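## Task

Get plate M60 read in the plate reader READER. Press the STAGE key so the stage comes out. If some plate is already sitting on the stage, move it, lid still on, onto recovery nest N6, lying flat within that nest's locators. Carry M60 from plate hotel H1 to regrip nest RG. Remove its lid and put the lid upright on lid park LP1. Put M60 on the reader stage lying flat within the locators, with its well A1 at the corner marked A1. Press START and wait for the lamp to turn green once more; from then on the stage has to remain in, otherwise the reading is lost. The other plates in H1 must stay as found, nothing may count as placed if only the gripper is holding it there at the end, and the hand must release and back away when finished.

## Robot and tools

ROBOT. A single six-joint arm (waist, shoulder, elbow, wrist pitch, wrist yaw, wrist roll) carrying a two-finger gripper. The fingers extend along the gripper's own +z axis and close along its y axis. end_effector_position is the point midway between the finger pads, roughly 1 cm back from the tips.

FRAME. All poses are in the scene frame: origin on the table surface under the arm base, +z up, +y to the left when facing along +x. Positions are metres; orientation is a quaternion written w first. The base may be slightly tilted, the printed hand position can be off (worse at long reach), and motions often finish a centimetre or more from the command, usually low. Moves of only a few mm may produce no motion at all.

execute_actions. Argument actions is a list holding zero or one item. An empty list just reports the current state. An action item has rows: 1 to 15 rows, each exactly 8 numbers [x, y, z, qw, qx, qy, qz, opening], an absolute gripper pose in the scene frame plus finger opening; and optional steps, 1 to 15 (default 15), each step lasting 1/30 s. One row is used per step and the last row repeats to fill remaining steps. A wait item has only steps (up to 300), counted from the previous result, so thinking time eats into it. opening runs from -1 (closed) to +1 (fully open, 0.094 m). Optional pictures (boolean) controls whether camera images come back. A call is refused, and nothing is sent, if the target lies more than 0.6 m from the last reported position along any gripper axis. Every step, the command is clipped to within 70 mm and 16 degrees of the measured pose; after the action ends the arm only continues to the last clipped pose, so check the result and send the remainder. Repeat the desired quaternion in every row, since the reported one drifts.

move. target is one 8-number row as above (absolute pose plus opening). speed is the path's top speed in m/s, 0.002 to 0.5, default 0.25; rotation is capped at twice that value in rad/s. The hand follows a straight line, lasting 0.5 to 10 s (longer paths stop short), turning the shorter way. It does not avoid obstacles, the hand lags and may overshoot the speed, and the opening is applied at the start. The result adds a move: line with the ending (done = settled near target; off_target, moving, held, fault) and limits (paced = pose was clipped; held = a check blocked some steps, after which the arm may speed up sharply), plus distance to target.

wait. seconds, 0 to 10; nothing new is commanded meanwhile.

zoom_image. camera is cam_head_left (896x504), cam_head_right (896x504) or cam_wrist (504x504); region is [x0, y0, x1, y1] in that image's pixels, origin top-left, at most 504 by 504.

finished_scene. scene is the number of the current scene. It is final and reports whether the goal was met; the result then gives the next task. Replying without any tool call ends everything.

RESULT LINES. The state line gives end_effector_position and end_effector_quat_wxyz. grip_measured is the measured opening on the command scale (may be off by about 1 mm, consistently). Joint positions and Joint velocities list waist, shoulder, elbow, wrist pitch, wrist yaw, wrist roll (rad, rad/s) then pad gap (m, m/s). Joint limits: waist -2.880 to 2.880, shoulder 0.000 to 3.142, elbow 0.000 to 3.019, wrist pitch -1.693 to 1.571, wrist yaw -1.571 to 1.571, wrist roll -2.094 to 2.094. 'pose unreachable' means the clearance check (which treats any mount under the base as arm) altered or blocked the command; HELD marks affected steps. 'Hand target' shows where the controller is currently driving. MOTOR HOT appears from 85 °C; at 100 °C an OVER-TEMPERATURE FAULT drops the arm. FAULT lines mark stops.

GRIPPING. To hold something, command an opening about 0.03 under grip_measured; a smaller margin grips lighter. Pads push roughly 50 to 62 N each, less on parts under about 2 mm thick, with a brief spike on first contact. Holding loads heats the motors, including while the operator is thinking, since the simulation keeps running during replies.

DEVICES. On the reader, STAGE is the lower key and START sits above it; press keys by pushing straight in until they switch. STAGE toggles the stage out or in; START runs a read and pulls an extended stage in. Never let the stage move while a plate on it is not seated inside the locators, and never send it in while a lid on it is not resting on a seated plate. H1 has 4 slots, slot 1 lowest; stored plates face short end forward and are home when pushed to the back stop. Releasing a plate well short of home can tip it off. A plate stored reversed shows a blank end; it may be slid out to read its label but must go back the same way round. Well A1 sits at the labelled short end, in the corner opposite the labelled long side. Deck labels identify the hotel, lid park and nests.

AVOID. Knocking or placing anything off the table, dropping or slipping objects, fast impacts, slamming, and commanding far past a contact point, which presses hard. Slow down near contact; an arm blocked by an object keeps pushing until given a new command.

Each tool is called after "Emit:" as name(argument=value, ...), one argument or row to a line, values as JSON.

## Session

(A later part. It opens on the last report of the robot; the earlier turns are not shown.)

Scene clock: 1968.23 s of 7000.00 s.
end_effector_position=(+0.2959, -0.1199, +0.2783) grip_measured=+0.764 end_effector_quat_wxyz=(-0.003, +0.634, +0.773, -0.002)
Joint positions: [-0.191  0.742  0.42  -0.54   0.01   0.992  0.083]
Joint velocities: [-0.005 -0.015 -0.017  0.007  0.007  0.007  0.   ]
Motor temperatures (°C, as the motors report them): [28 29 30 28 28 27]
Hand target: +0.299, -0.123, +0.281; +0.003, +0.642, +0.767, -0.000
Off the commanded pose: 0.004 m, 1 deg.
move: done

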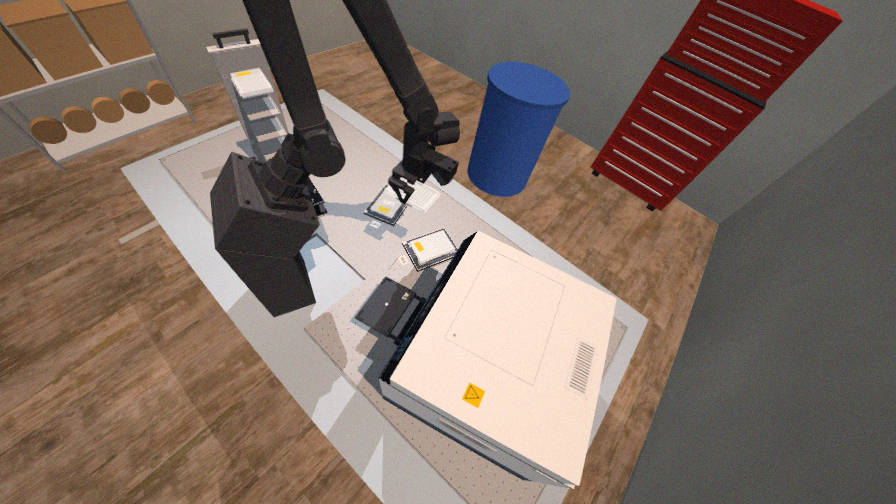

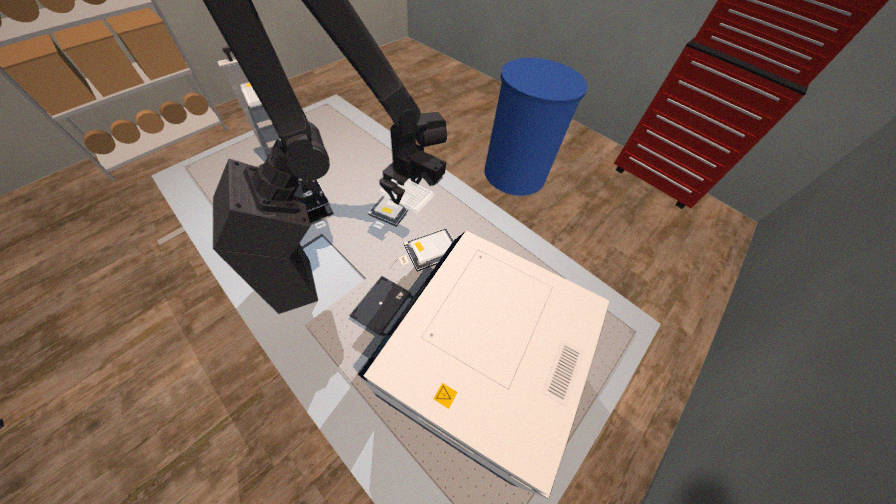

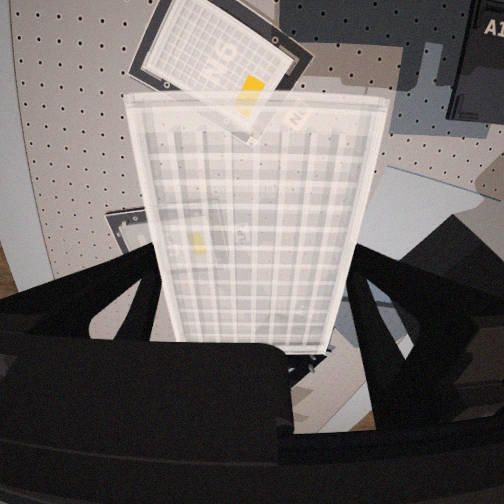

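Emit:
move(
  target=[0.078,-0.258,0.22,0,0.9925,0.122,0,0.72],
  speed=0.12,
)

Scene clock: 1982.57 s of 7000.00 s.
end_effector_position=(+0.0757, -0.2552, +0.2172) grip_measured=+0.764 end_effector_quat_wxyz=(-0.006, +0.991, +0.132, -0.001)
Joint positions: [-1.234  1.408  0.346 -0.101 -0.597  1.579  0.083]
Joint velocities: [ 0.005 -0.005  0.012 -0.012  0.022  0.081 -0.   ]
Motor temperatures (°C, as the motors report them): [27 29 30 29 28 27]
Hand target: +0.074, -0.263, +0.218; +0.003, +0.992, +0.124, -0.001
Off the commanded pose: 0.005 m, 1 deg.
After step 90, 4.67 s passed at rest.
move: done

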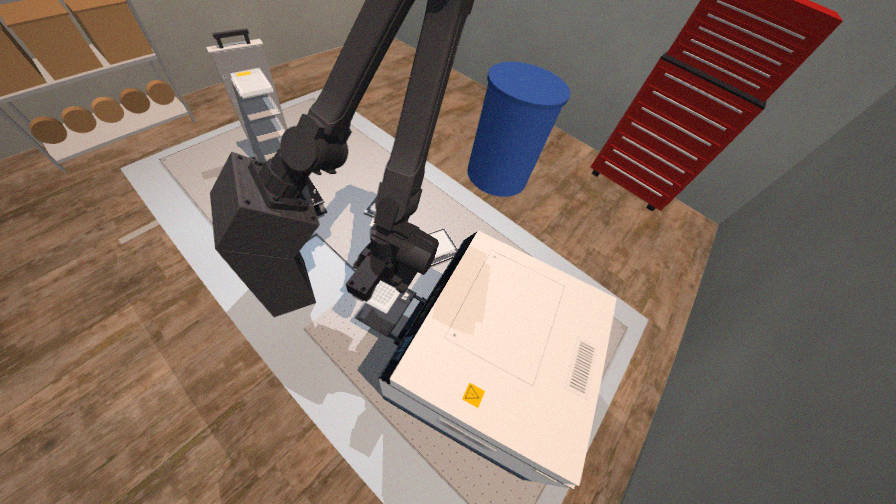

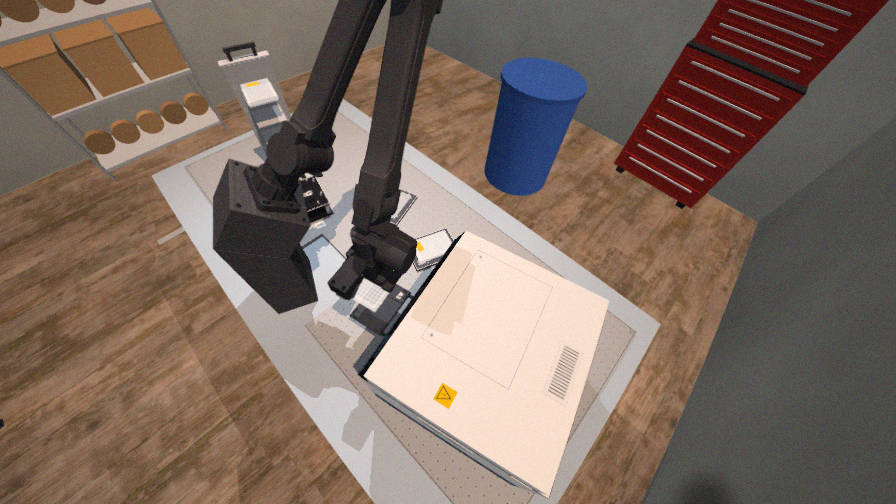

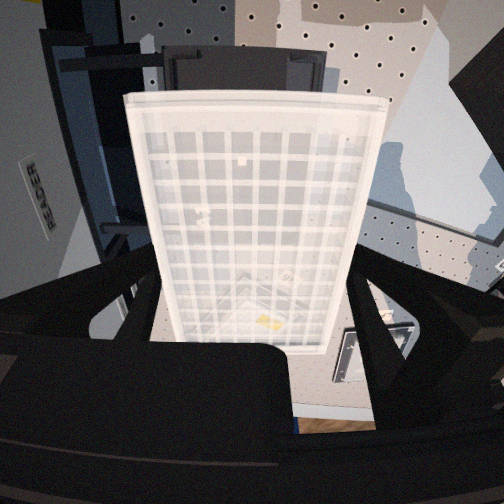

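Emit:
move(
  target=[0.08,-0.268,0.15,0,0.9925,0.122,0,0.72],
  speed=0.03,
)

Scene clock: 1991.40 s of 7000.00 s.
end_effector_position=(+0.0773, -0.2677, +0.1519) grip_measured=+0.764 end_effector_quat_wxyz=(-0.001, +0.992, +0.123, -0.001)
Joint positions: [-1.107  1.685  0.406  0.201 -0.54   1.74   0.083]
Joint velocities: [-0.015 -0.005  0.007 -0.002  0.022 -0.022  0.   ]
Motor temperatures (°C, as the motors report them): [27 29 30 29 28 27]
Hand target: +0.080, -0.268, +0.148; -0.000, +0.993, +0.122, +0.001
Off the commanded pose: 0.003 m, 0 deg.
After step 90, 3.30 s passed at rest.
move: done

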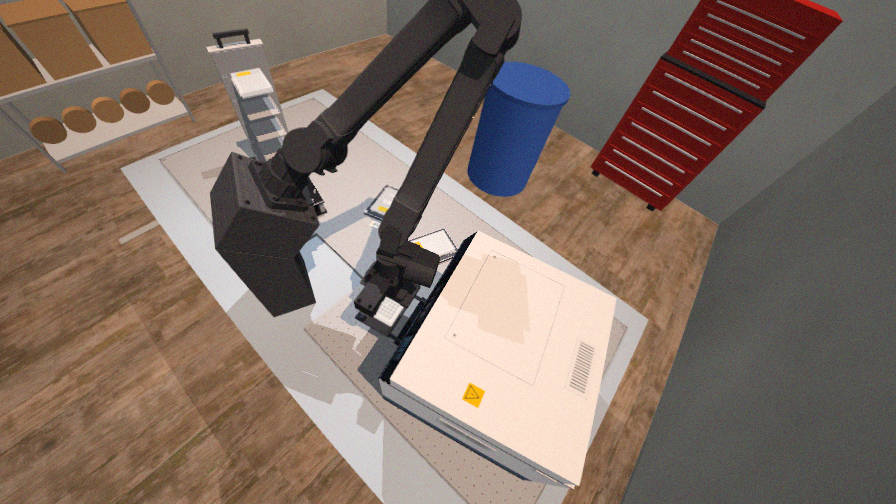

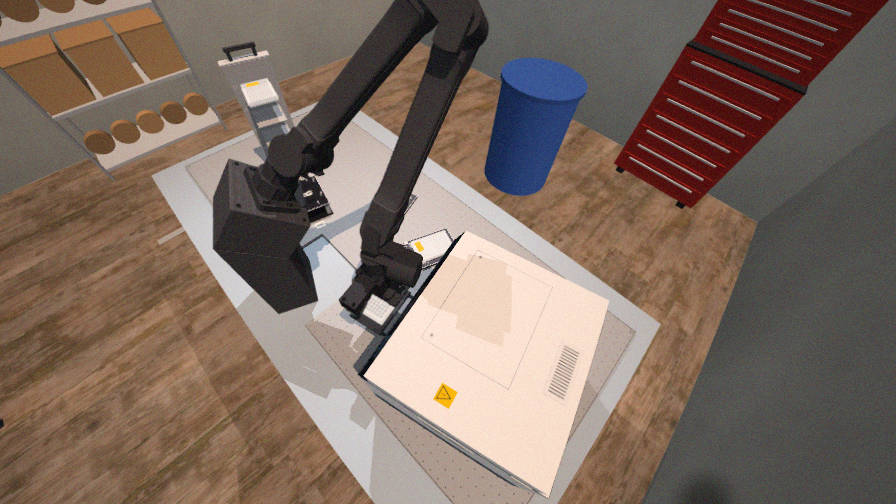

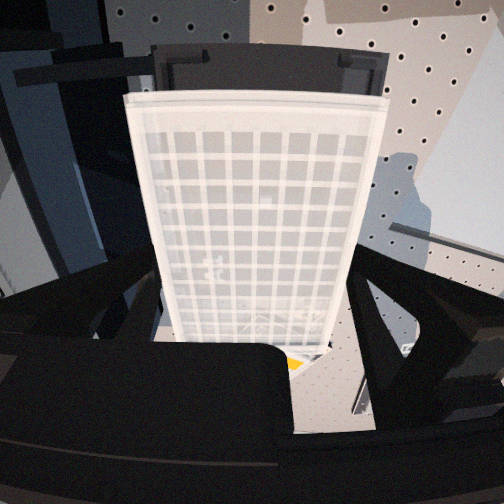

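Emit:
move(
  target=[0.079,-0.261,0.135,0,0.994,0.108,0,0.72],
  speed=0.015,
)

Scene clock: 1999.97 s of 7000.00 s.
end_effector_position=(+0.0773, -0.2635, +0.1379) grip_measured=+0.764 end_effector_quat_wxyz=(+0.002, +0.994, +0.110, -0.001)
Joint positions: [-1.075  1.743  0.406  0.281 -0.523  1.801  0.083]
Joint velocities: [ 0.005 -0.034 -0.012  0.012  0.022  0.066 -0.001]
Motor temperatures (°C, as the motors report them): [27 29 30 29 28 27]
Hand target: +0.079, -0.261, +0.135; -0.000, +0.994, +0.108, +0.000
Off the commanded pose: 0.004 m, 0 deg.
After step 90, 4.13 s passed at rest.
move: done

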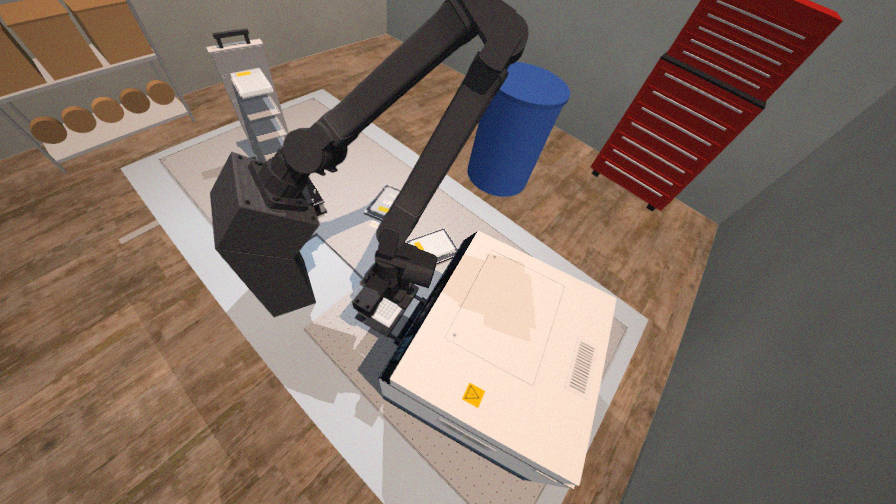

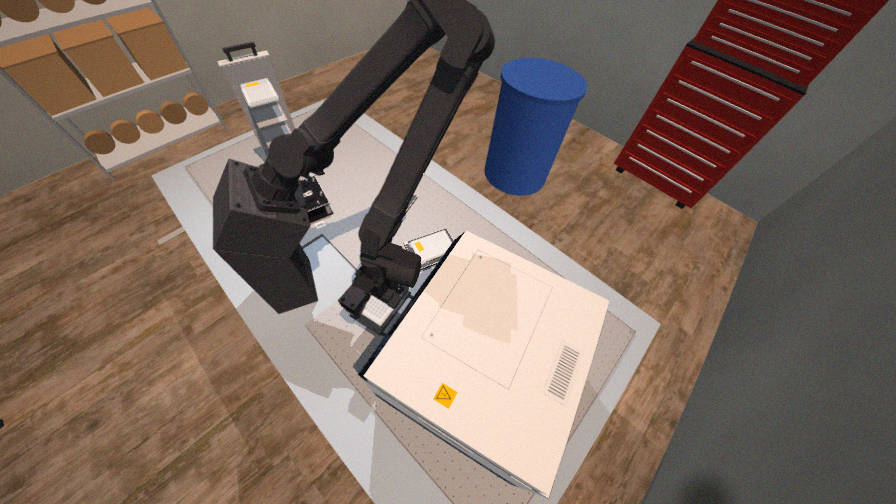

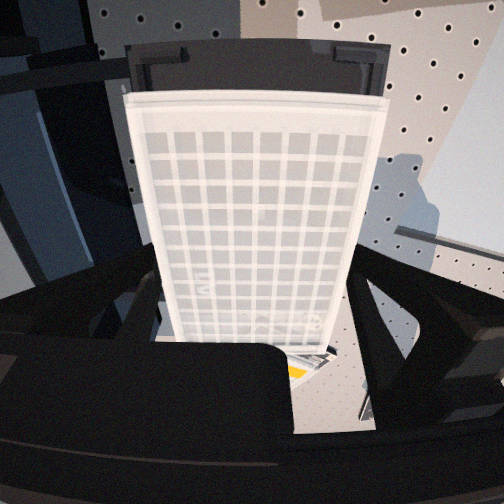

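Emit:
move(
  target=[0.07,-0.263,0.128,0,0.994,0.108,0,0.72],
  speed=0.01,
)

Scene clock: 2009.13 s of 7000.00 s.
end_effector_position=(+0.0706, -0.2602, +0.1293) grip_measured=+0.764 end_effector_quat_wxyz=(-0.003, +0.994, +0.106, -0.002)
Joint positions: [-1.075  1.791  0.414  0.31  -0.525  1.804  0.083]
Joint velocities: [-0.015 -0.024 -0.012  0.007  0.037  0.095 -0.001]
Motor temperatures (°C, as the motors report them): [27 29 30 29 28 27]
Hand target: +0.070, -0.263, +0.128; -0.000, +0.994, +0.108, -0.000
Off the commanded pose: 0.003 m, 0 deg.
After step 90, 4.70 s passed at rest.
move: done

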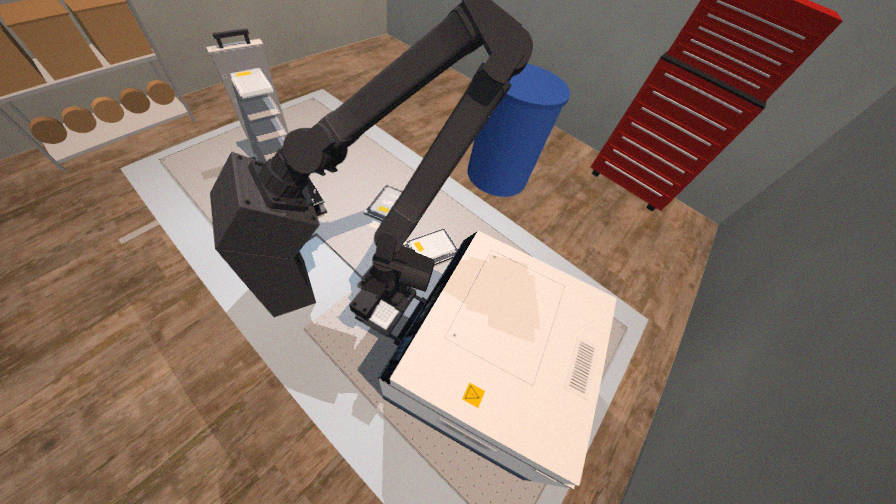

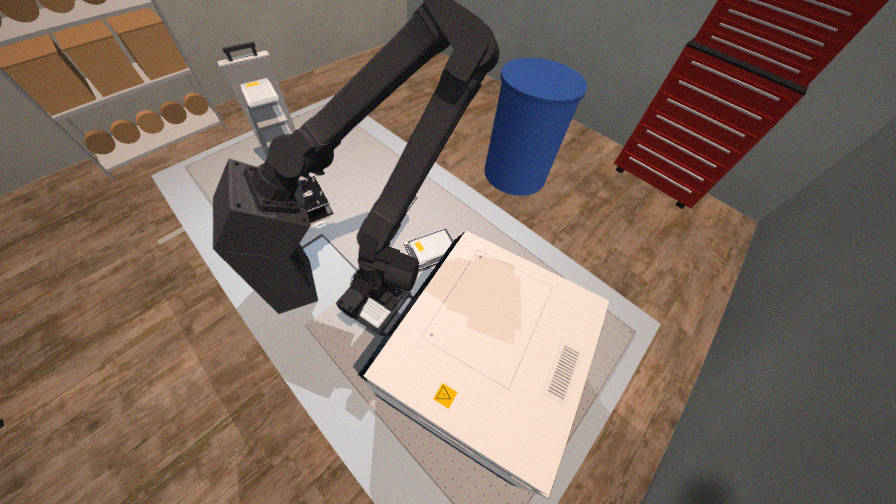

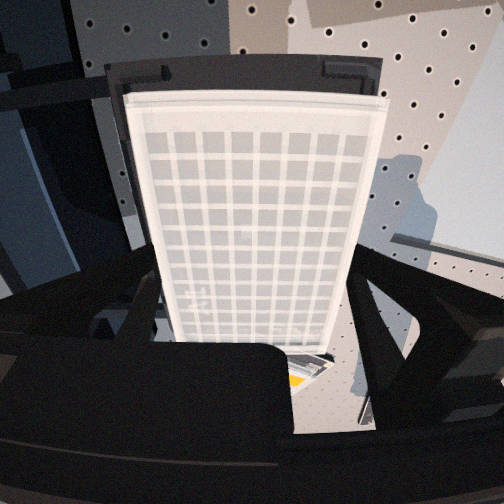

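Emit:
move(
  target=[0.071,-0.269,0.13,0,0.994,0.108,0,0.72],
  speed=0.01,
)

Scene clock: 2014.70 s of 7000.00 s.
end_effector_position=(+0.0728, -0.2645, +0.1282) grip_measured=+0.764 end_effector_quat_wxyz=(-0.003, +0.994, +0.107, +0.001)
Joint positions: [-1.075  1.791  0.425  0.302 -0.53   1.804  0.083]
Joint velocities: [ 0.015 -0.015 -0.007 -0.017  0.007 -0.022  0.001]
Motor temperatures (°C, as the motors report them): [27 29 30 29 28 27]
Hand target: +0.071, -0.269, +0.130; -0.000, +0.994, +0.108, +0.000
Off the commanded pose: 0.005 m, 0 deg.
After step 90, 1.47 s passed at rest.
move: done

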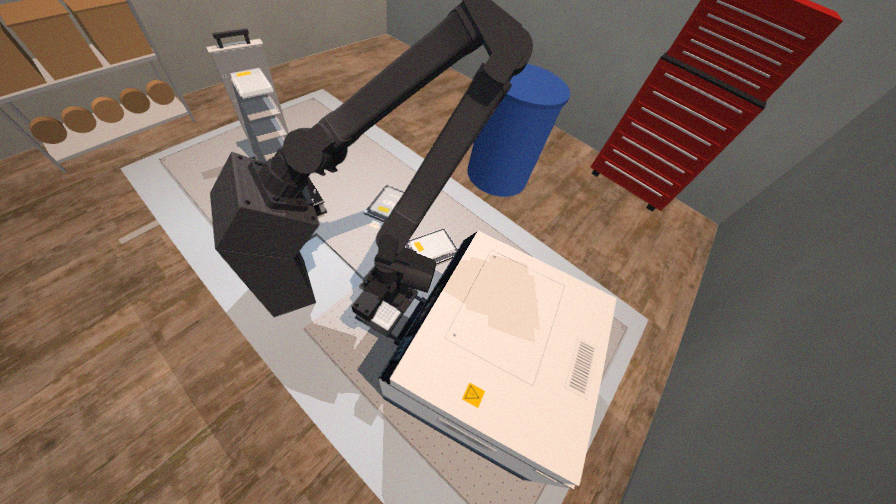

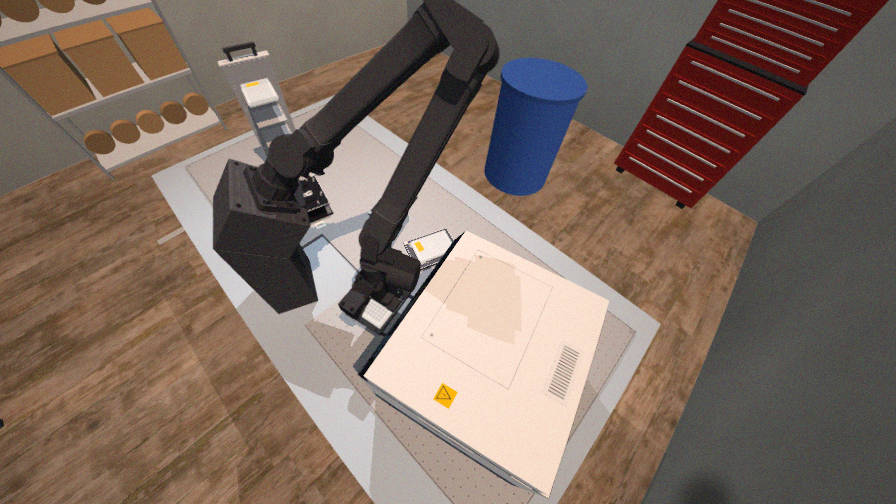

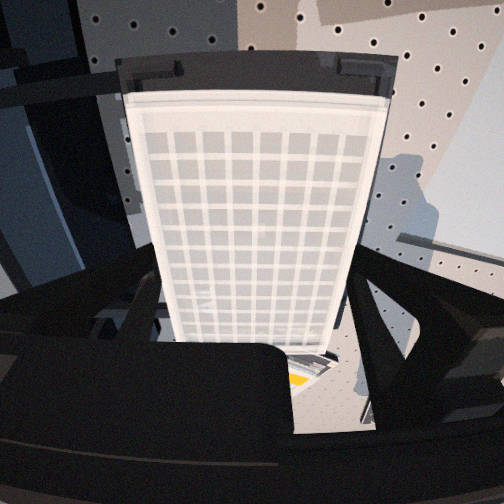

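Emit:
move(
  target=[0.068,-0.266,0.116,0,0.994,0.108,0,0.72],
  speed=0.008,
)

Scene clock: 2021.90 s of 7000.00 s.
end_effector_position=(+0.0695, -0.2636, +0.1237) grip_measured=+0.764 end_effector_quat_wxyz=(-0.001, +0.994, +0.108, +0.002)
Joint positions: [-1.075  1.819  0.425  0.335 -0.53   1.804  0.083]
Joint velocities: [-0.015  0.005  0.002  0.007  0.007 -0.022 -0.002]
Motor temperatures (°C, as the motors report them): [27 29 30 29 28 27]
Hand target: +0.068, -0.266, +0.116; -0.000, +0.994, +0.108, -0.000
Off the commanded pose: 0.008 m, 0 deg.
After step 90, 2.33 s passed at rest.
move: done

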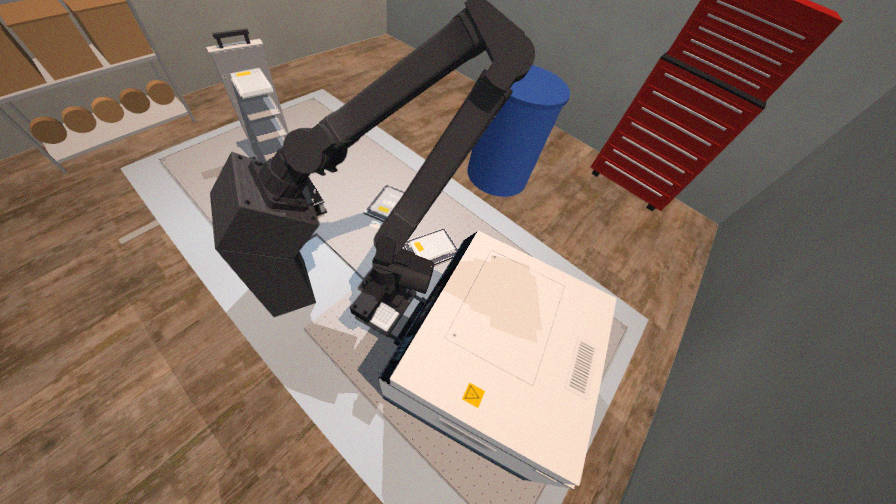

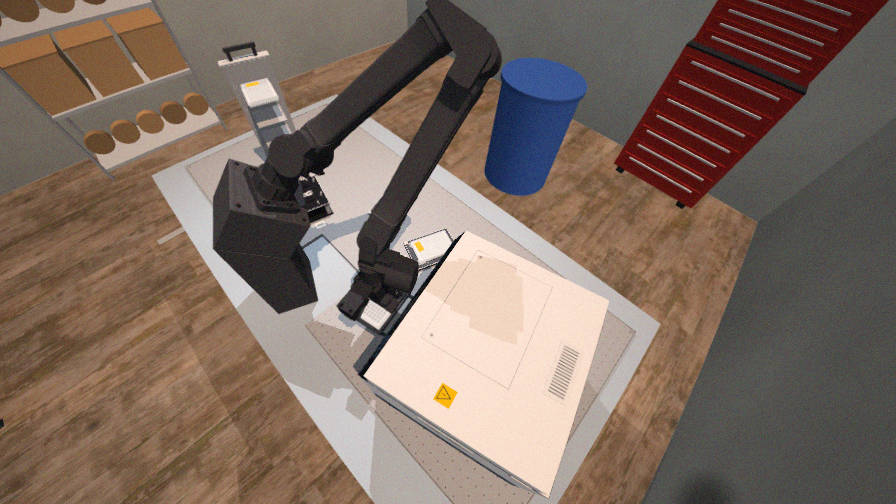

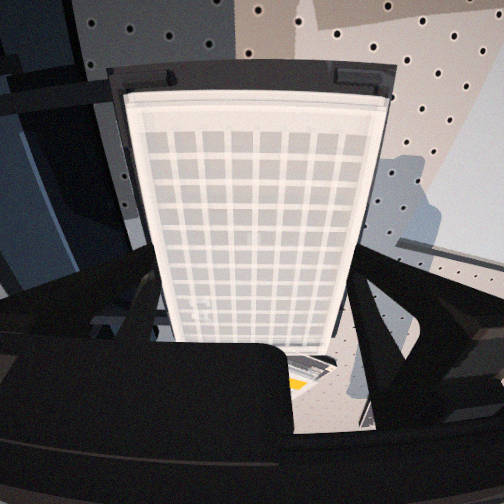

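Roughly centred; continue down.

Emit:
move(
  target=[0.069,-0.267,0.106,0,0.994,0.108,0,0.72],
  speed=0.008,
)

Scene clock: 2029.23 s of 7000.00 s.
end_effector_position=(+0.0689, -0.2649, +0.1211) grip_measured=+0.764 end_effector_quat_wxyz=(+0.004, +0.994, +0.112, +0.003)
Joint positions: [-1.073  1.833  0.426  0.361 -0.527  1.803  0.083]
Joint velocities: [-0.005  0.005  0.002 -0.027 -0.007 -0.022  0.   ]
Motor temperatures (°C, as the motors report them): [27 28 30 29 28 27]
Hand target: +0.069, -0.267, +0.107; -0.000, +0.994, +0.108, +0.000
Off the commanded pose: 0.015 m, 1 deg.
After step 90, 1.87 s passed at rest.
move: off_target

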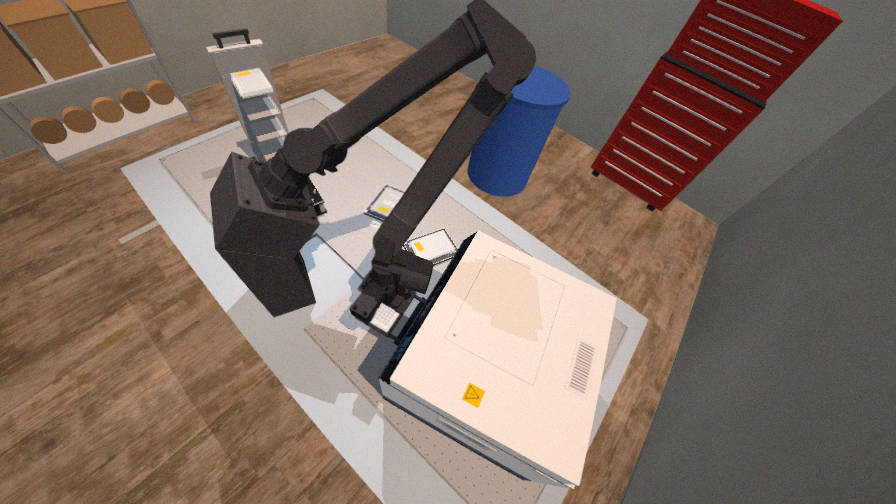

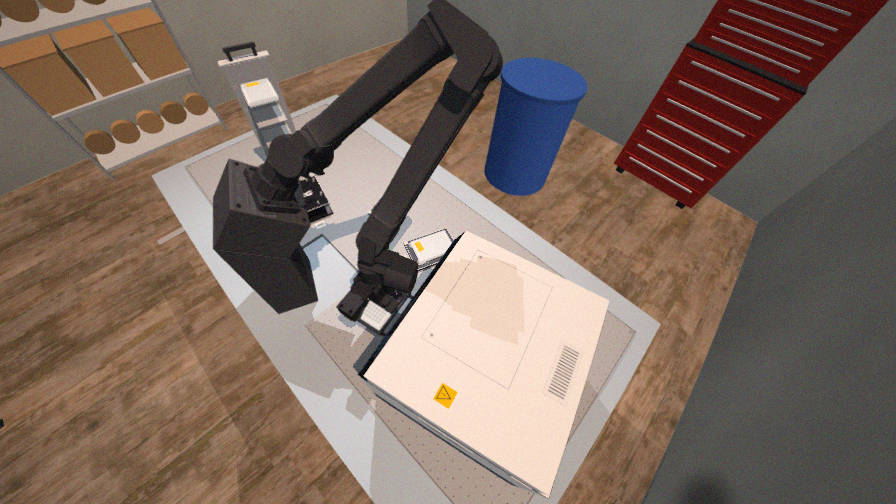

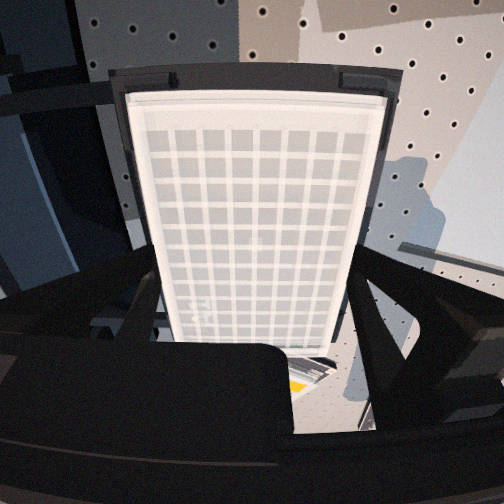

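Emit:
execute_actions(
  actions=[
    {"rows":[[0.069,-0.265,0.118,0,0.994,0.108,0,0.75],[0.069,-0.265,0.118,0,0.994,0.108,0,0.76],[0.069,-0.265,0.118,0,0.994,0.108,0,0.77],[0.069,-0.265,0.118,0,0.994,0.108,0,0.79],[0.069,-0.265,0.118,0,0.994,0.108,0,0.82],[0.069,-0.265,0.118,0,0.994,0.108,0,1]]},
  ],
)

Emit:
move(
  target=[0.075,-0.262,0.19,0,0.994,0.108,0,1],
  speed=0.04,
)

Emit:
zoom_image(
  camera="cam_head_right",
  region=[330,260,430,350],
)

Scene clock: 2042.67 s of 7000.00 s.
end_effector_position=(+0.0693, -0.2677, +0.1209) grip_measured=+1.000 end_effector_quat_wxyz=(+0.006, +0.994, +0.113, +0.002)
Joint positions: [-1.073  1.832  0.431  0.358 -0.524  1.803  0.094]
Joint velocities: [-0.005 -0.005  0.002 -0.007  0.007 -0.022  0.   ]
Motor temperatures (°C, as the motors report them): [27 28 30 29 28 27]
Hand target: +0.069, -0.265, +0.118; -0.000, +0.994, +0.108, -0.000
Off the commanded pose: 0.004 m, 1 deg.
Steps of this call (steps 1 to 90: nothing new was sent; then 9.93 s passed at rest; steps 91 to 105: all 15 steps of this action). Readings (end_effector_position):
91: (+0.0688, -0.2644, +0.1216)
92: (+0.0688, -0.2645, +0.1218)
94: (+0.0687, -0.2643, +0.1218)
98: (+0.0688, -0.2660, +0.1212)
105: the state above

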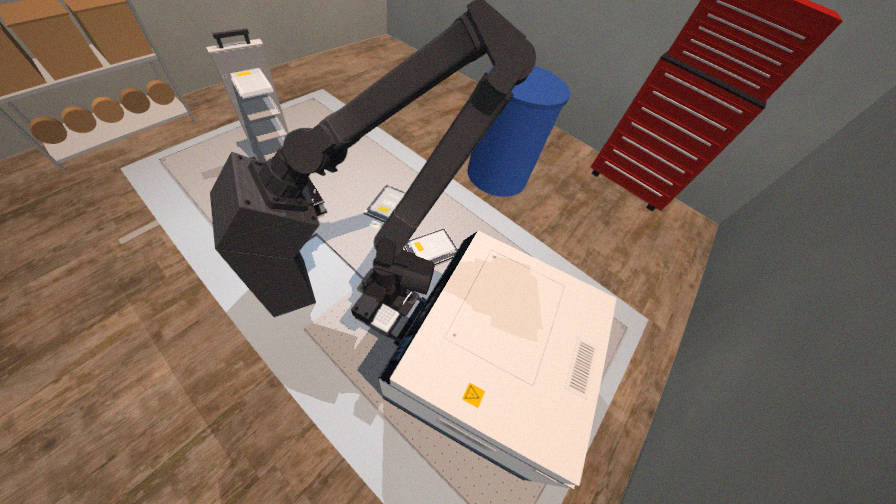

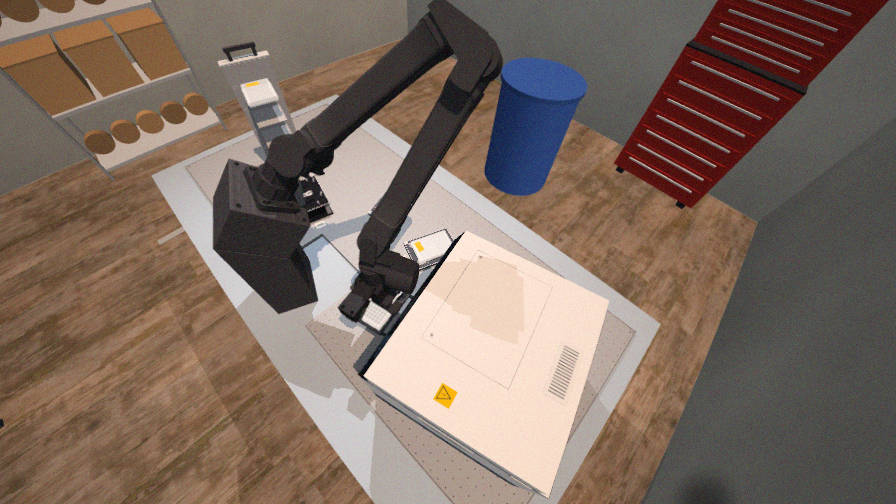

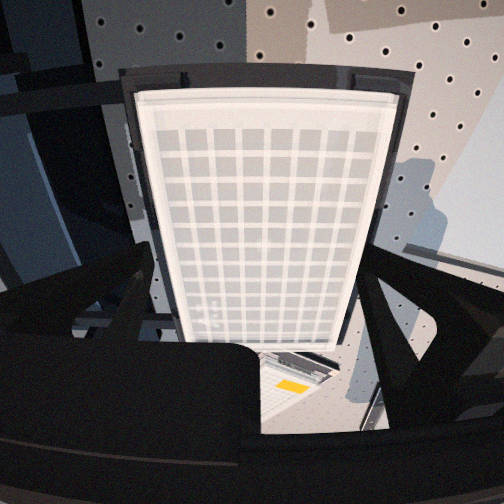

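Scene clock: 2044.93 s of 7000.00 s.
end_effector_position=(+0.0787, -0.2649, +0.1886) grip_measured=+1.000 end_effector_quat_wxyz=(+0.002, +0.994, +0.108, +0.001)
Joint positions: [-1.173  1.531  0.37   0.054 -0.574  1.704  0.094]
Joint velocities: [-0.005 -0.005 -0.007 -0.017 -0.022 -0.037  0.   ]
Motor temperatures (°C, as the motors report them): [27 28 30 29 28 27]
Hand target: +0.075, -0.262, +0.192; +0.001, +0.994, +0.108, -0.000
Off the commanded pose: 0.005 m, 0 deg.
move: done

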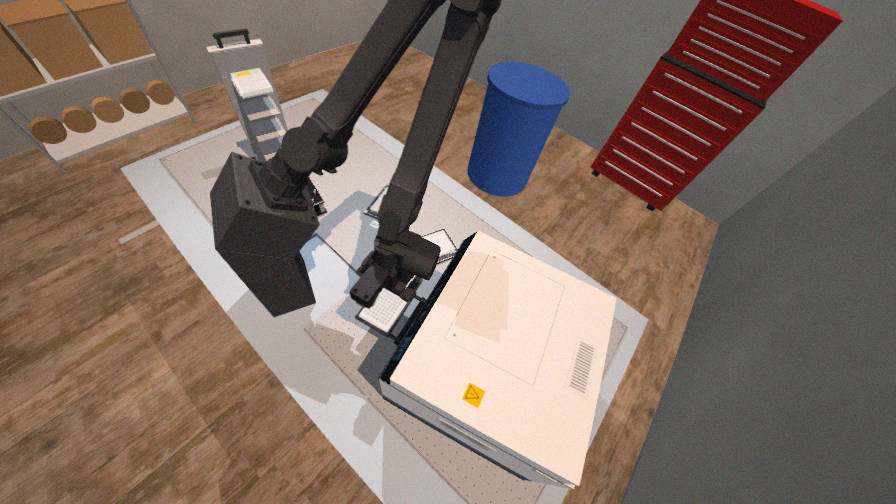

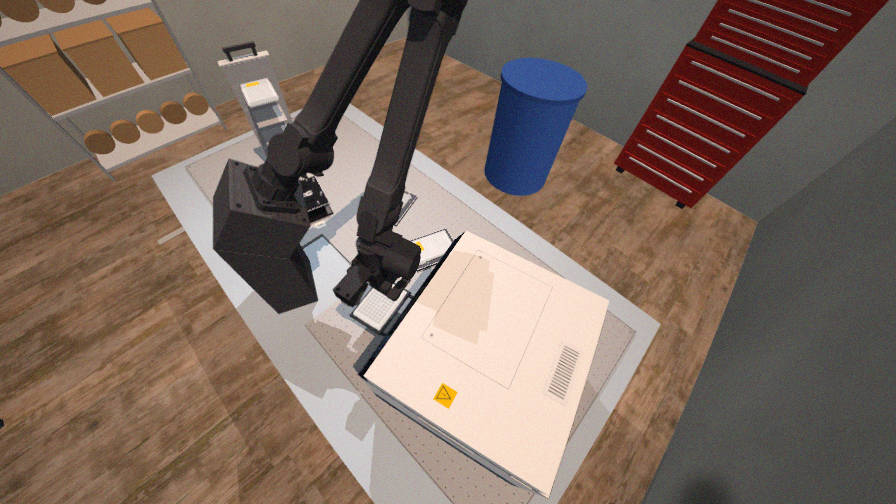

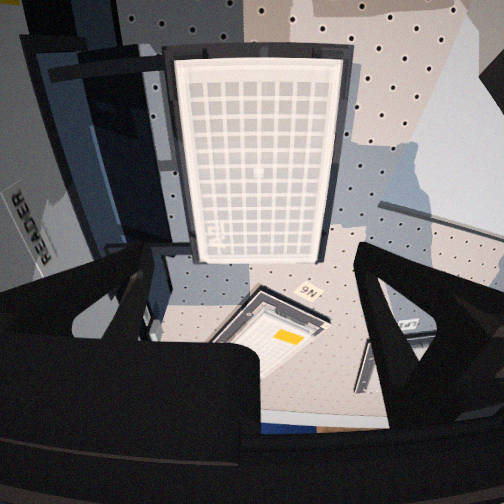

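Region (330, 260, 430, 350) of cam_head_right's 896x504 image, scaled by 5.040, with more detail than that image has; it fills the top 454 rows of this view, and the rest is white.

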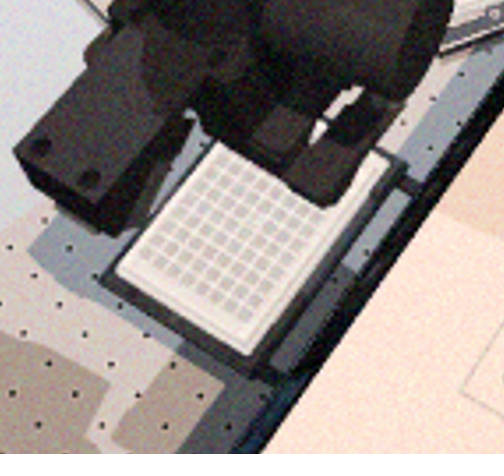

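Emit:
move(
  target=[0.19,-0.235,0.19,0,0.994,0.108,0,1],
  speed=0.08,
)

Emit:
zoom_image(
  camera="cam_head_right",
  region=[330,260,430,350],
)

Scene clock: 2055.57 s of 7000.00 s.
end_effector_position=(+0.1891, -0.2336, +0.1897) grip_measured=+1.000 end_effector_quat_wxyz=(-0.000, +0.994, +0.112, +0.000)
Joint positions: [-0.793  1.27   0.38  -0.054 -0.374  2.059  0.094]
Joint velocities: [-0.015  0.005 -0.002 -0.012  0.007 -0.007  0.   ]
Motor temperatures (°C, as the motors report them): [27 28 30 29 28 27]
Hand target: +0.193, -0.233, +0.190; -0.001, +0.994, +0.107, +0.001
Off the commanded pose: 0.002 m, 0 deg.
After step 90, 5.77 s passed at rest.
move: done

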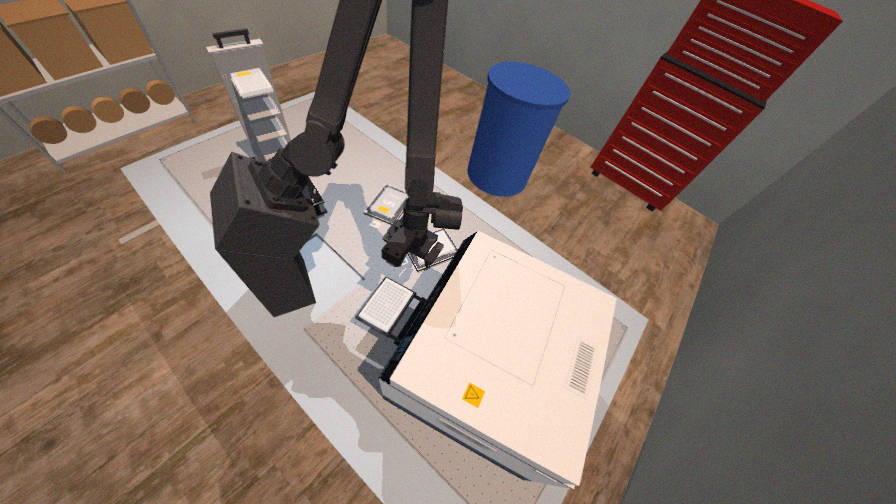

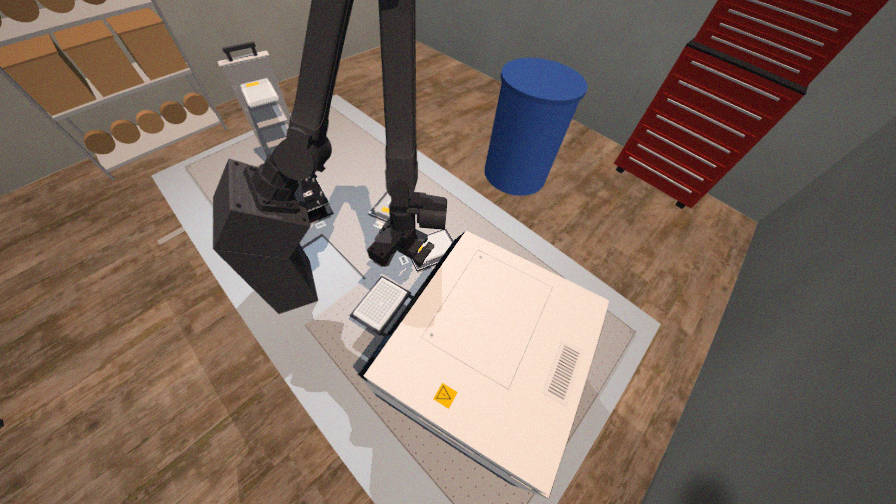

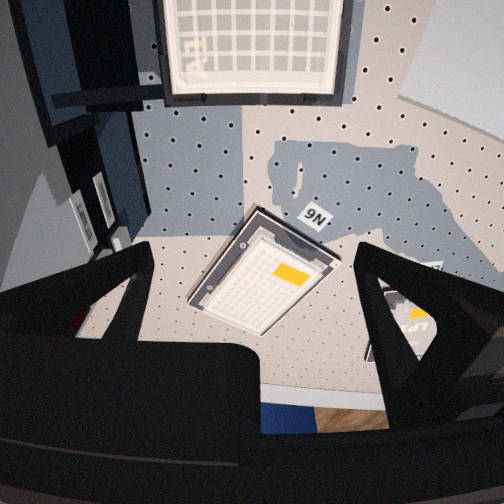

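Region (330, 260, 430, 350) of cam_head_right's 896x504 image, scaled by 5.040, with more detail than that image has; it fills the top 454 rows of this view, and the rest is white.

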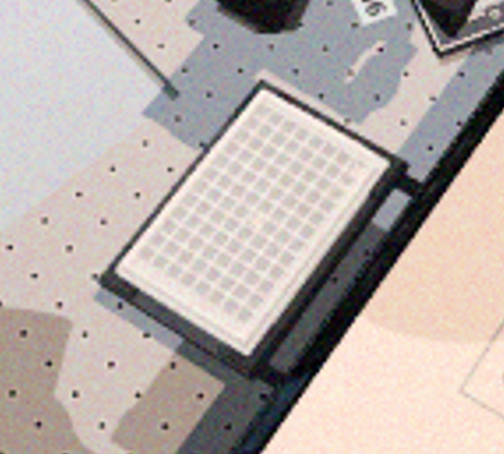

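Emit:
move(
  target=[0.26,-0.22,0.2,0,0.643,0.766,0,-1],
  speed=0.1,
)

Emit:
move(
  target=[0.262,-0.28,0.135,0.301,0.594,0.662,-0.344,-1],
  speed=0.08,
)

Scene clock: 2071.00 s of 7000.00 s.
end_effector_position=(+0.2510, -0.2164, +0.1981) grip_measured=-0.995 end_effector_quat_wxyz=(-0.006, +0.654, +0.757, -0.002)
Joint positions: [-0.6    1.169  0.453 -0.191 -0.253  0.725  0.   ]
Joint velocities: [-0.005 -0.015 -0.002 -0.002  0.007 -0.081  0.   ]
Motor temperatures (°C, as the motors report them): [27 28 30 28 28 27]
Hand target: +0.261, -0.219, +0.201; -0.000, +0.643, +0.766, +0.001
Off the commanded pose: 0.010 m, 2 deg.
After step 90, 4.47 s passed at rest.
move: done

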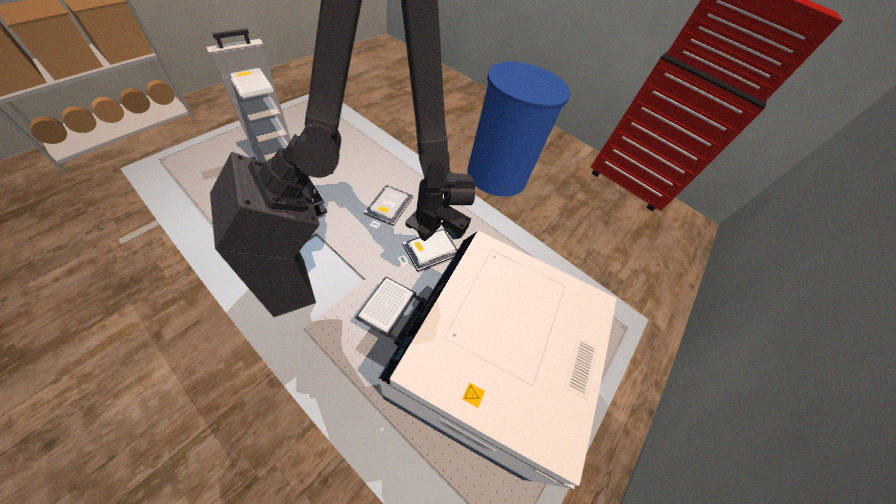

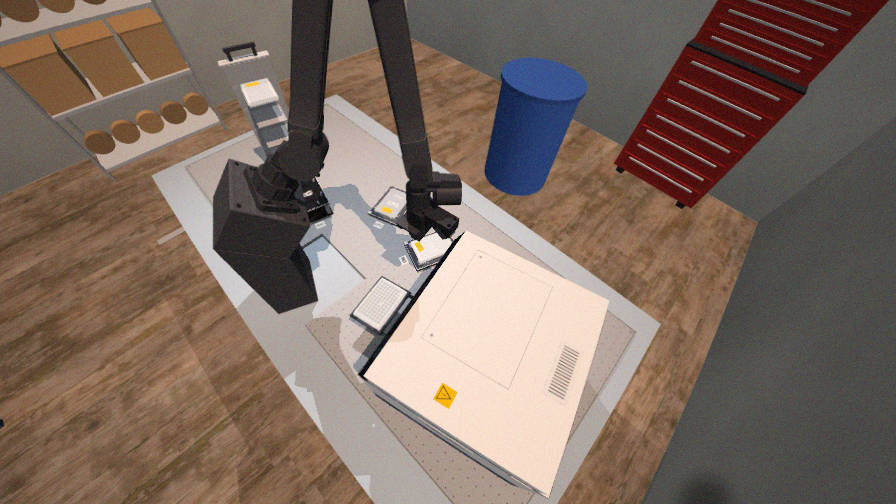

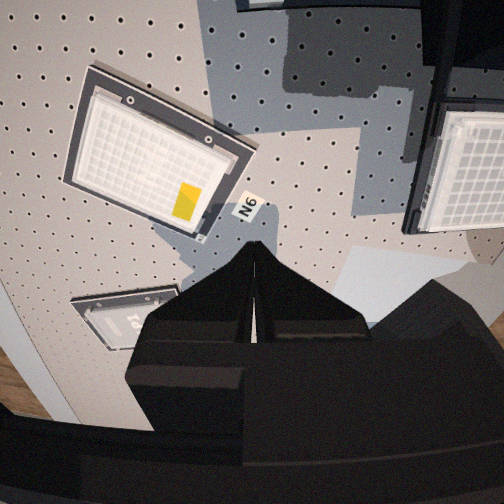

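Scene clock: 2077.27 s of 7000.00 s.
end_effector_position=(+0.2575, -0.2818, +0.1326) grip_measured=-0.995 end_effector_quat_wxyz=(+0.301, +0.599, +0.658, -0.342)
Joint positions: [-0.304  1.828  0.442  1.04   0.764  0.817  0.   ]
Joint velocities: [-0.005 -0.005  0.007 -0.007  0.081 -0.022  0.001]
Motor temperatures (°C, as the motors report them): [27 28 30 29 28 27]
Hand target: +0.262, -0.279, +0.131; +0.304, +0.594, +0.663, -0.340
Off the commanded pose: 0.005 m, 1 deg.
move: done

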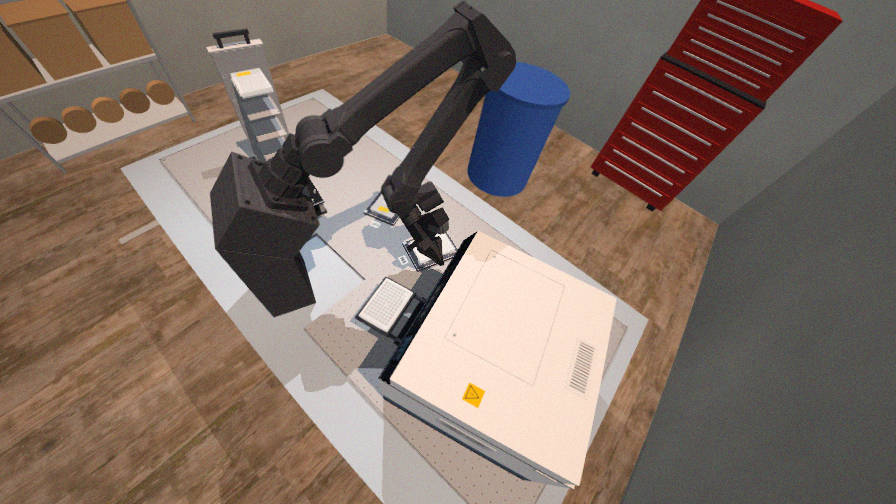

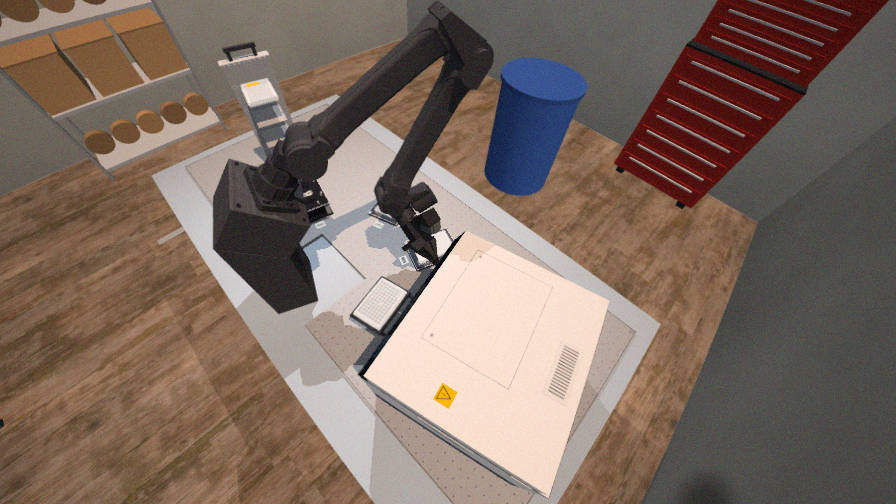

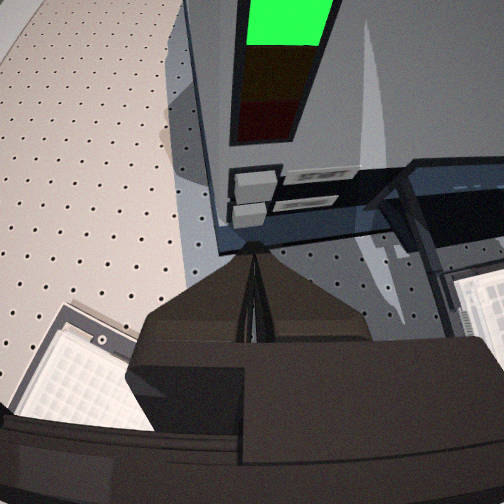

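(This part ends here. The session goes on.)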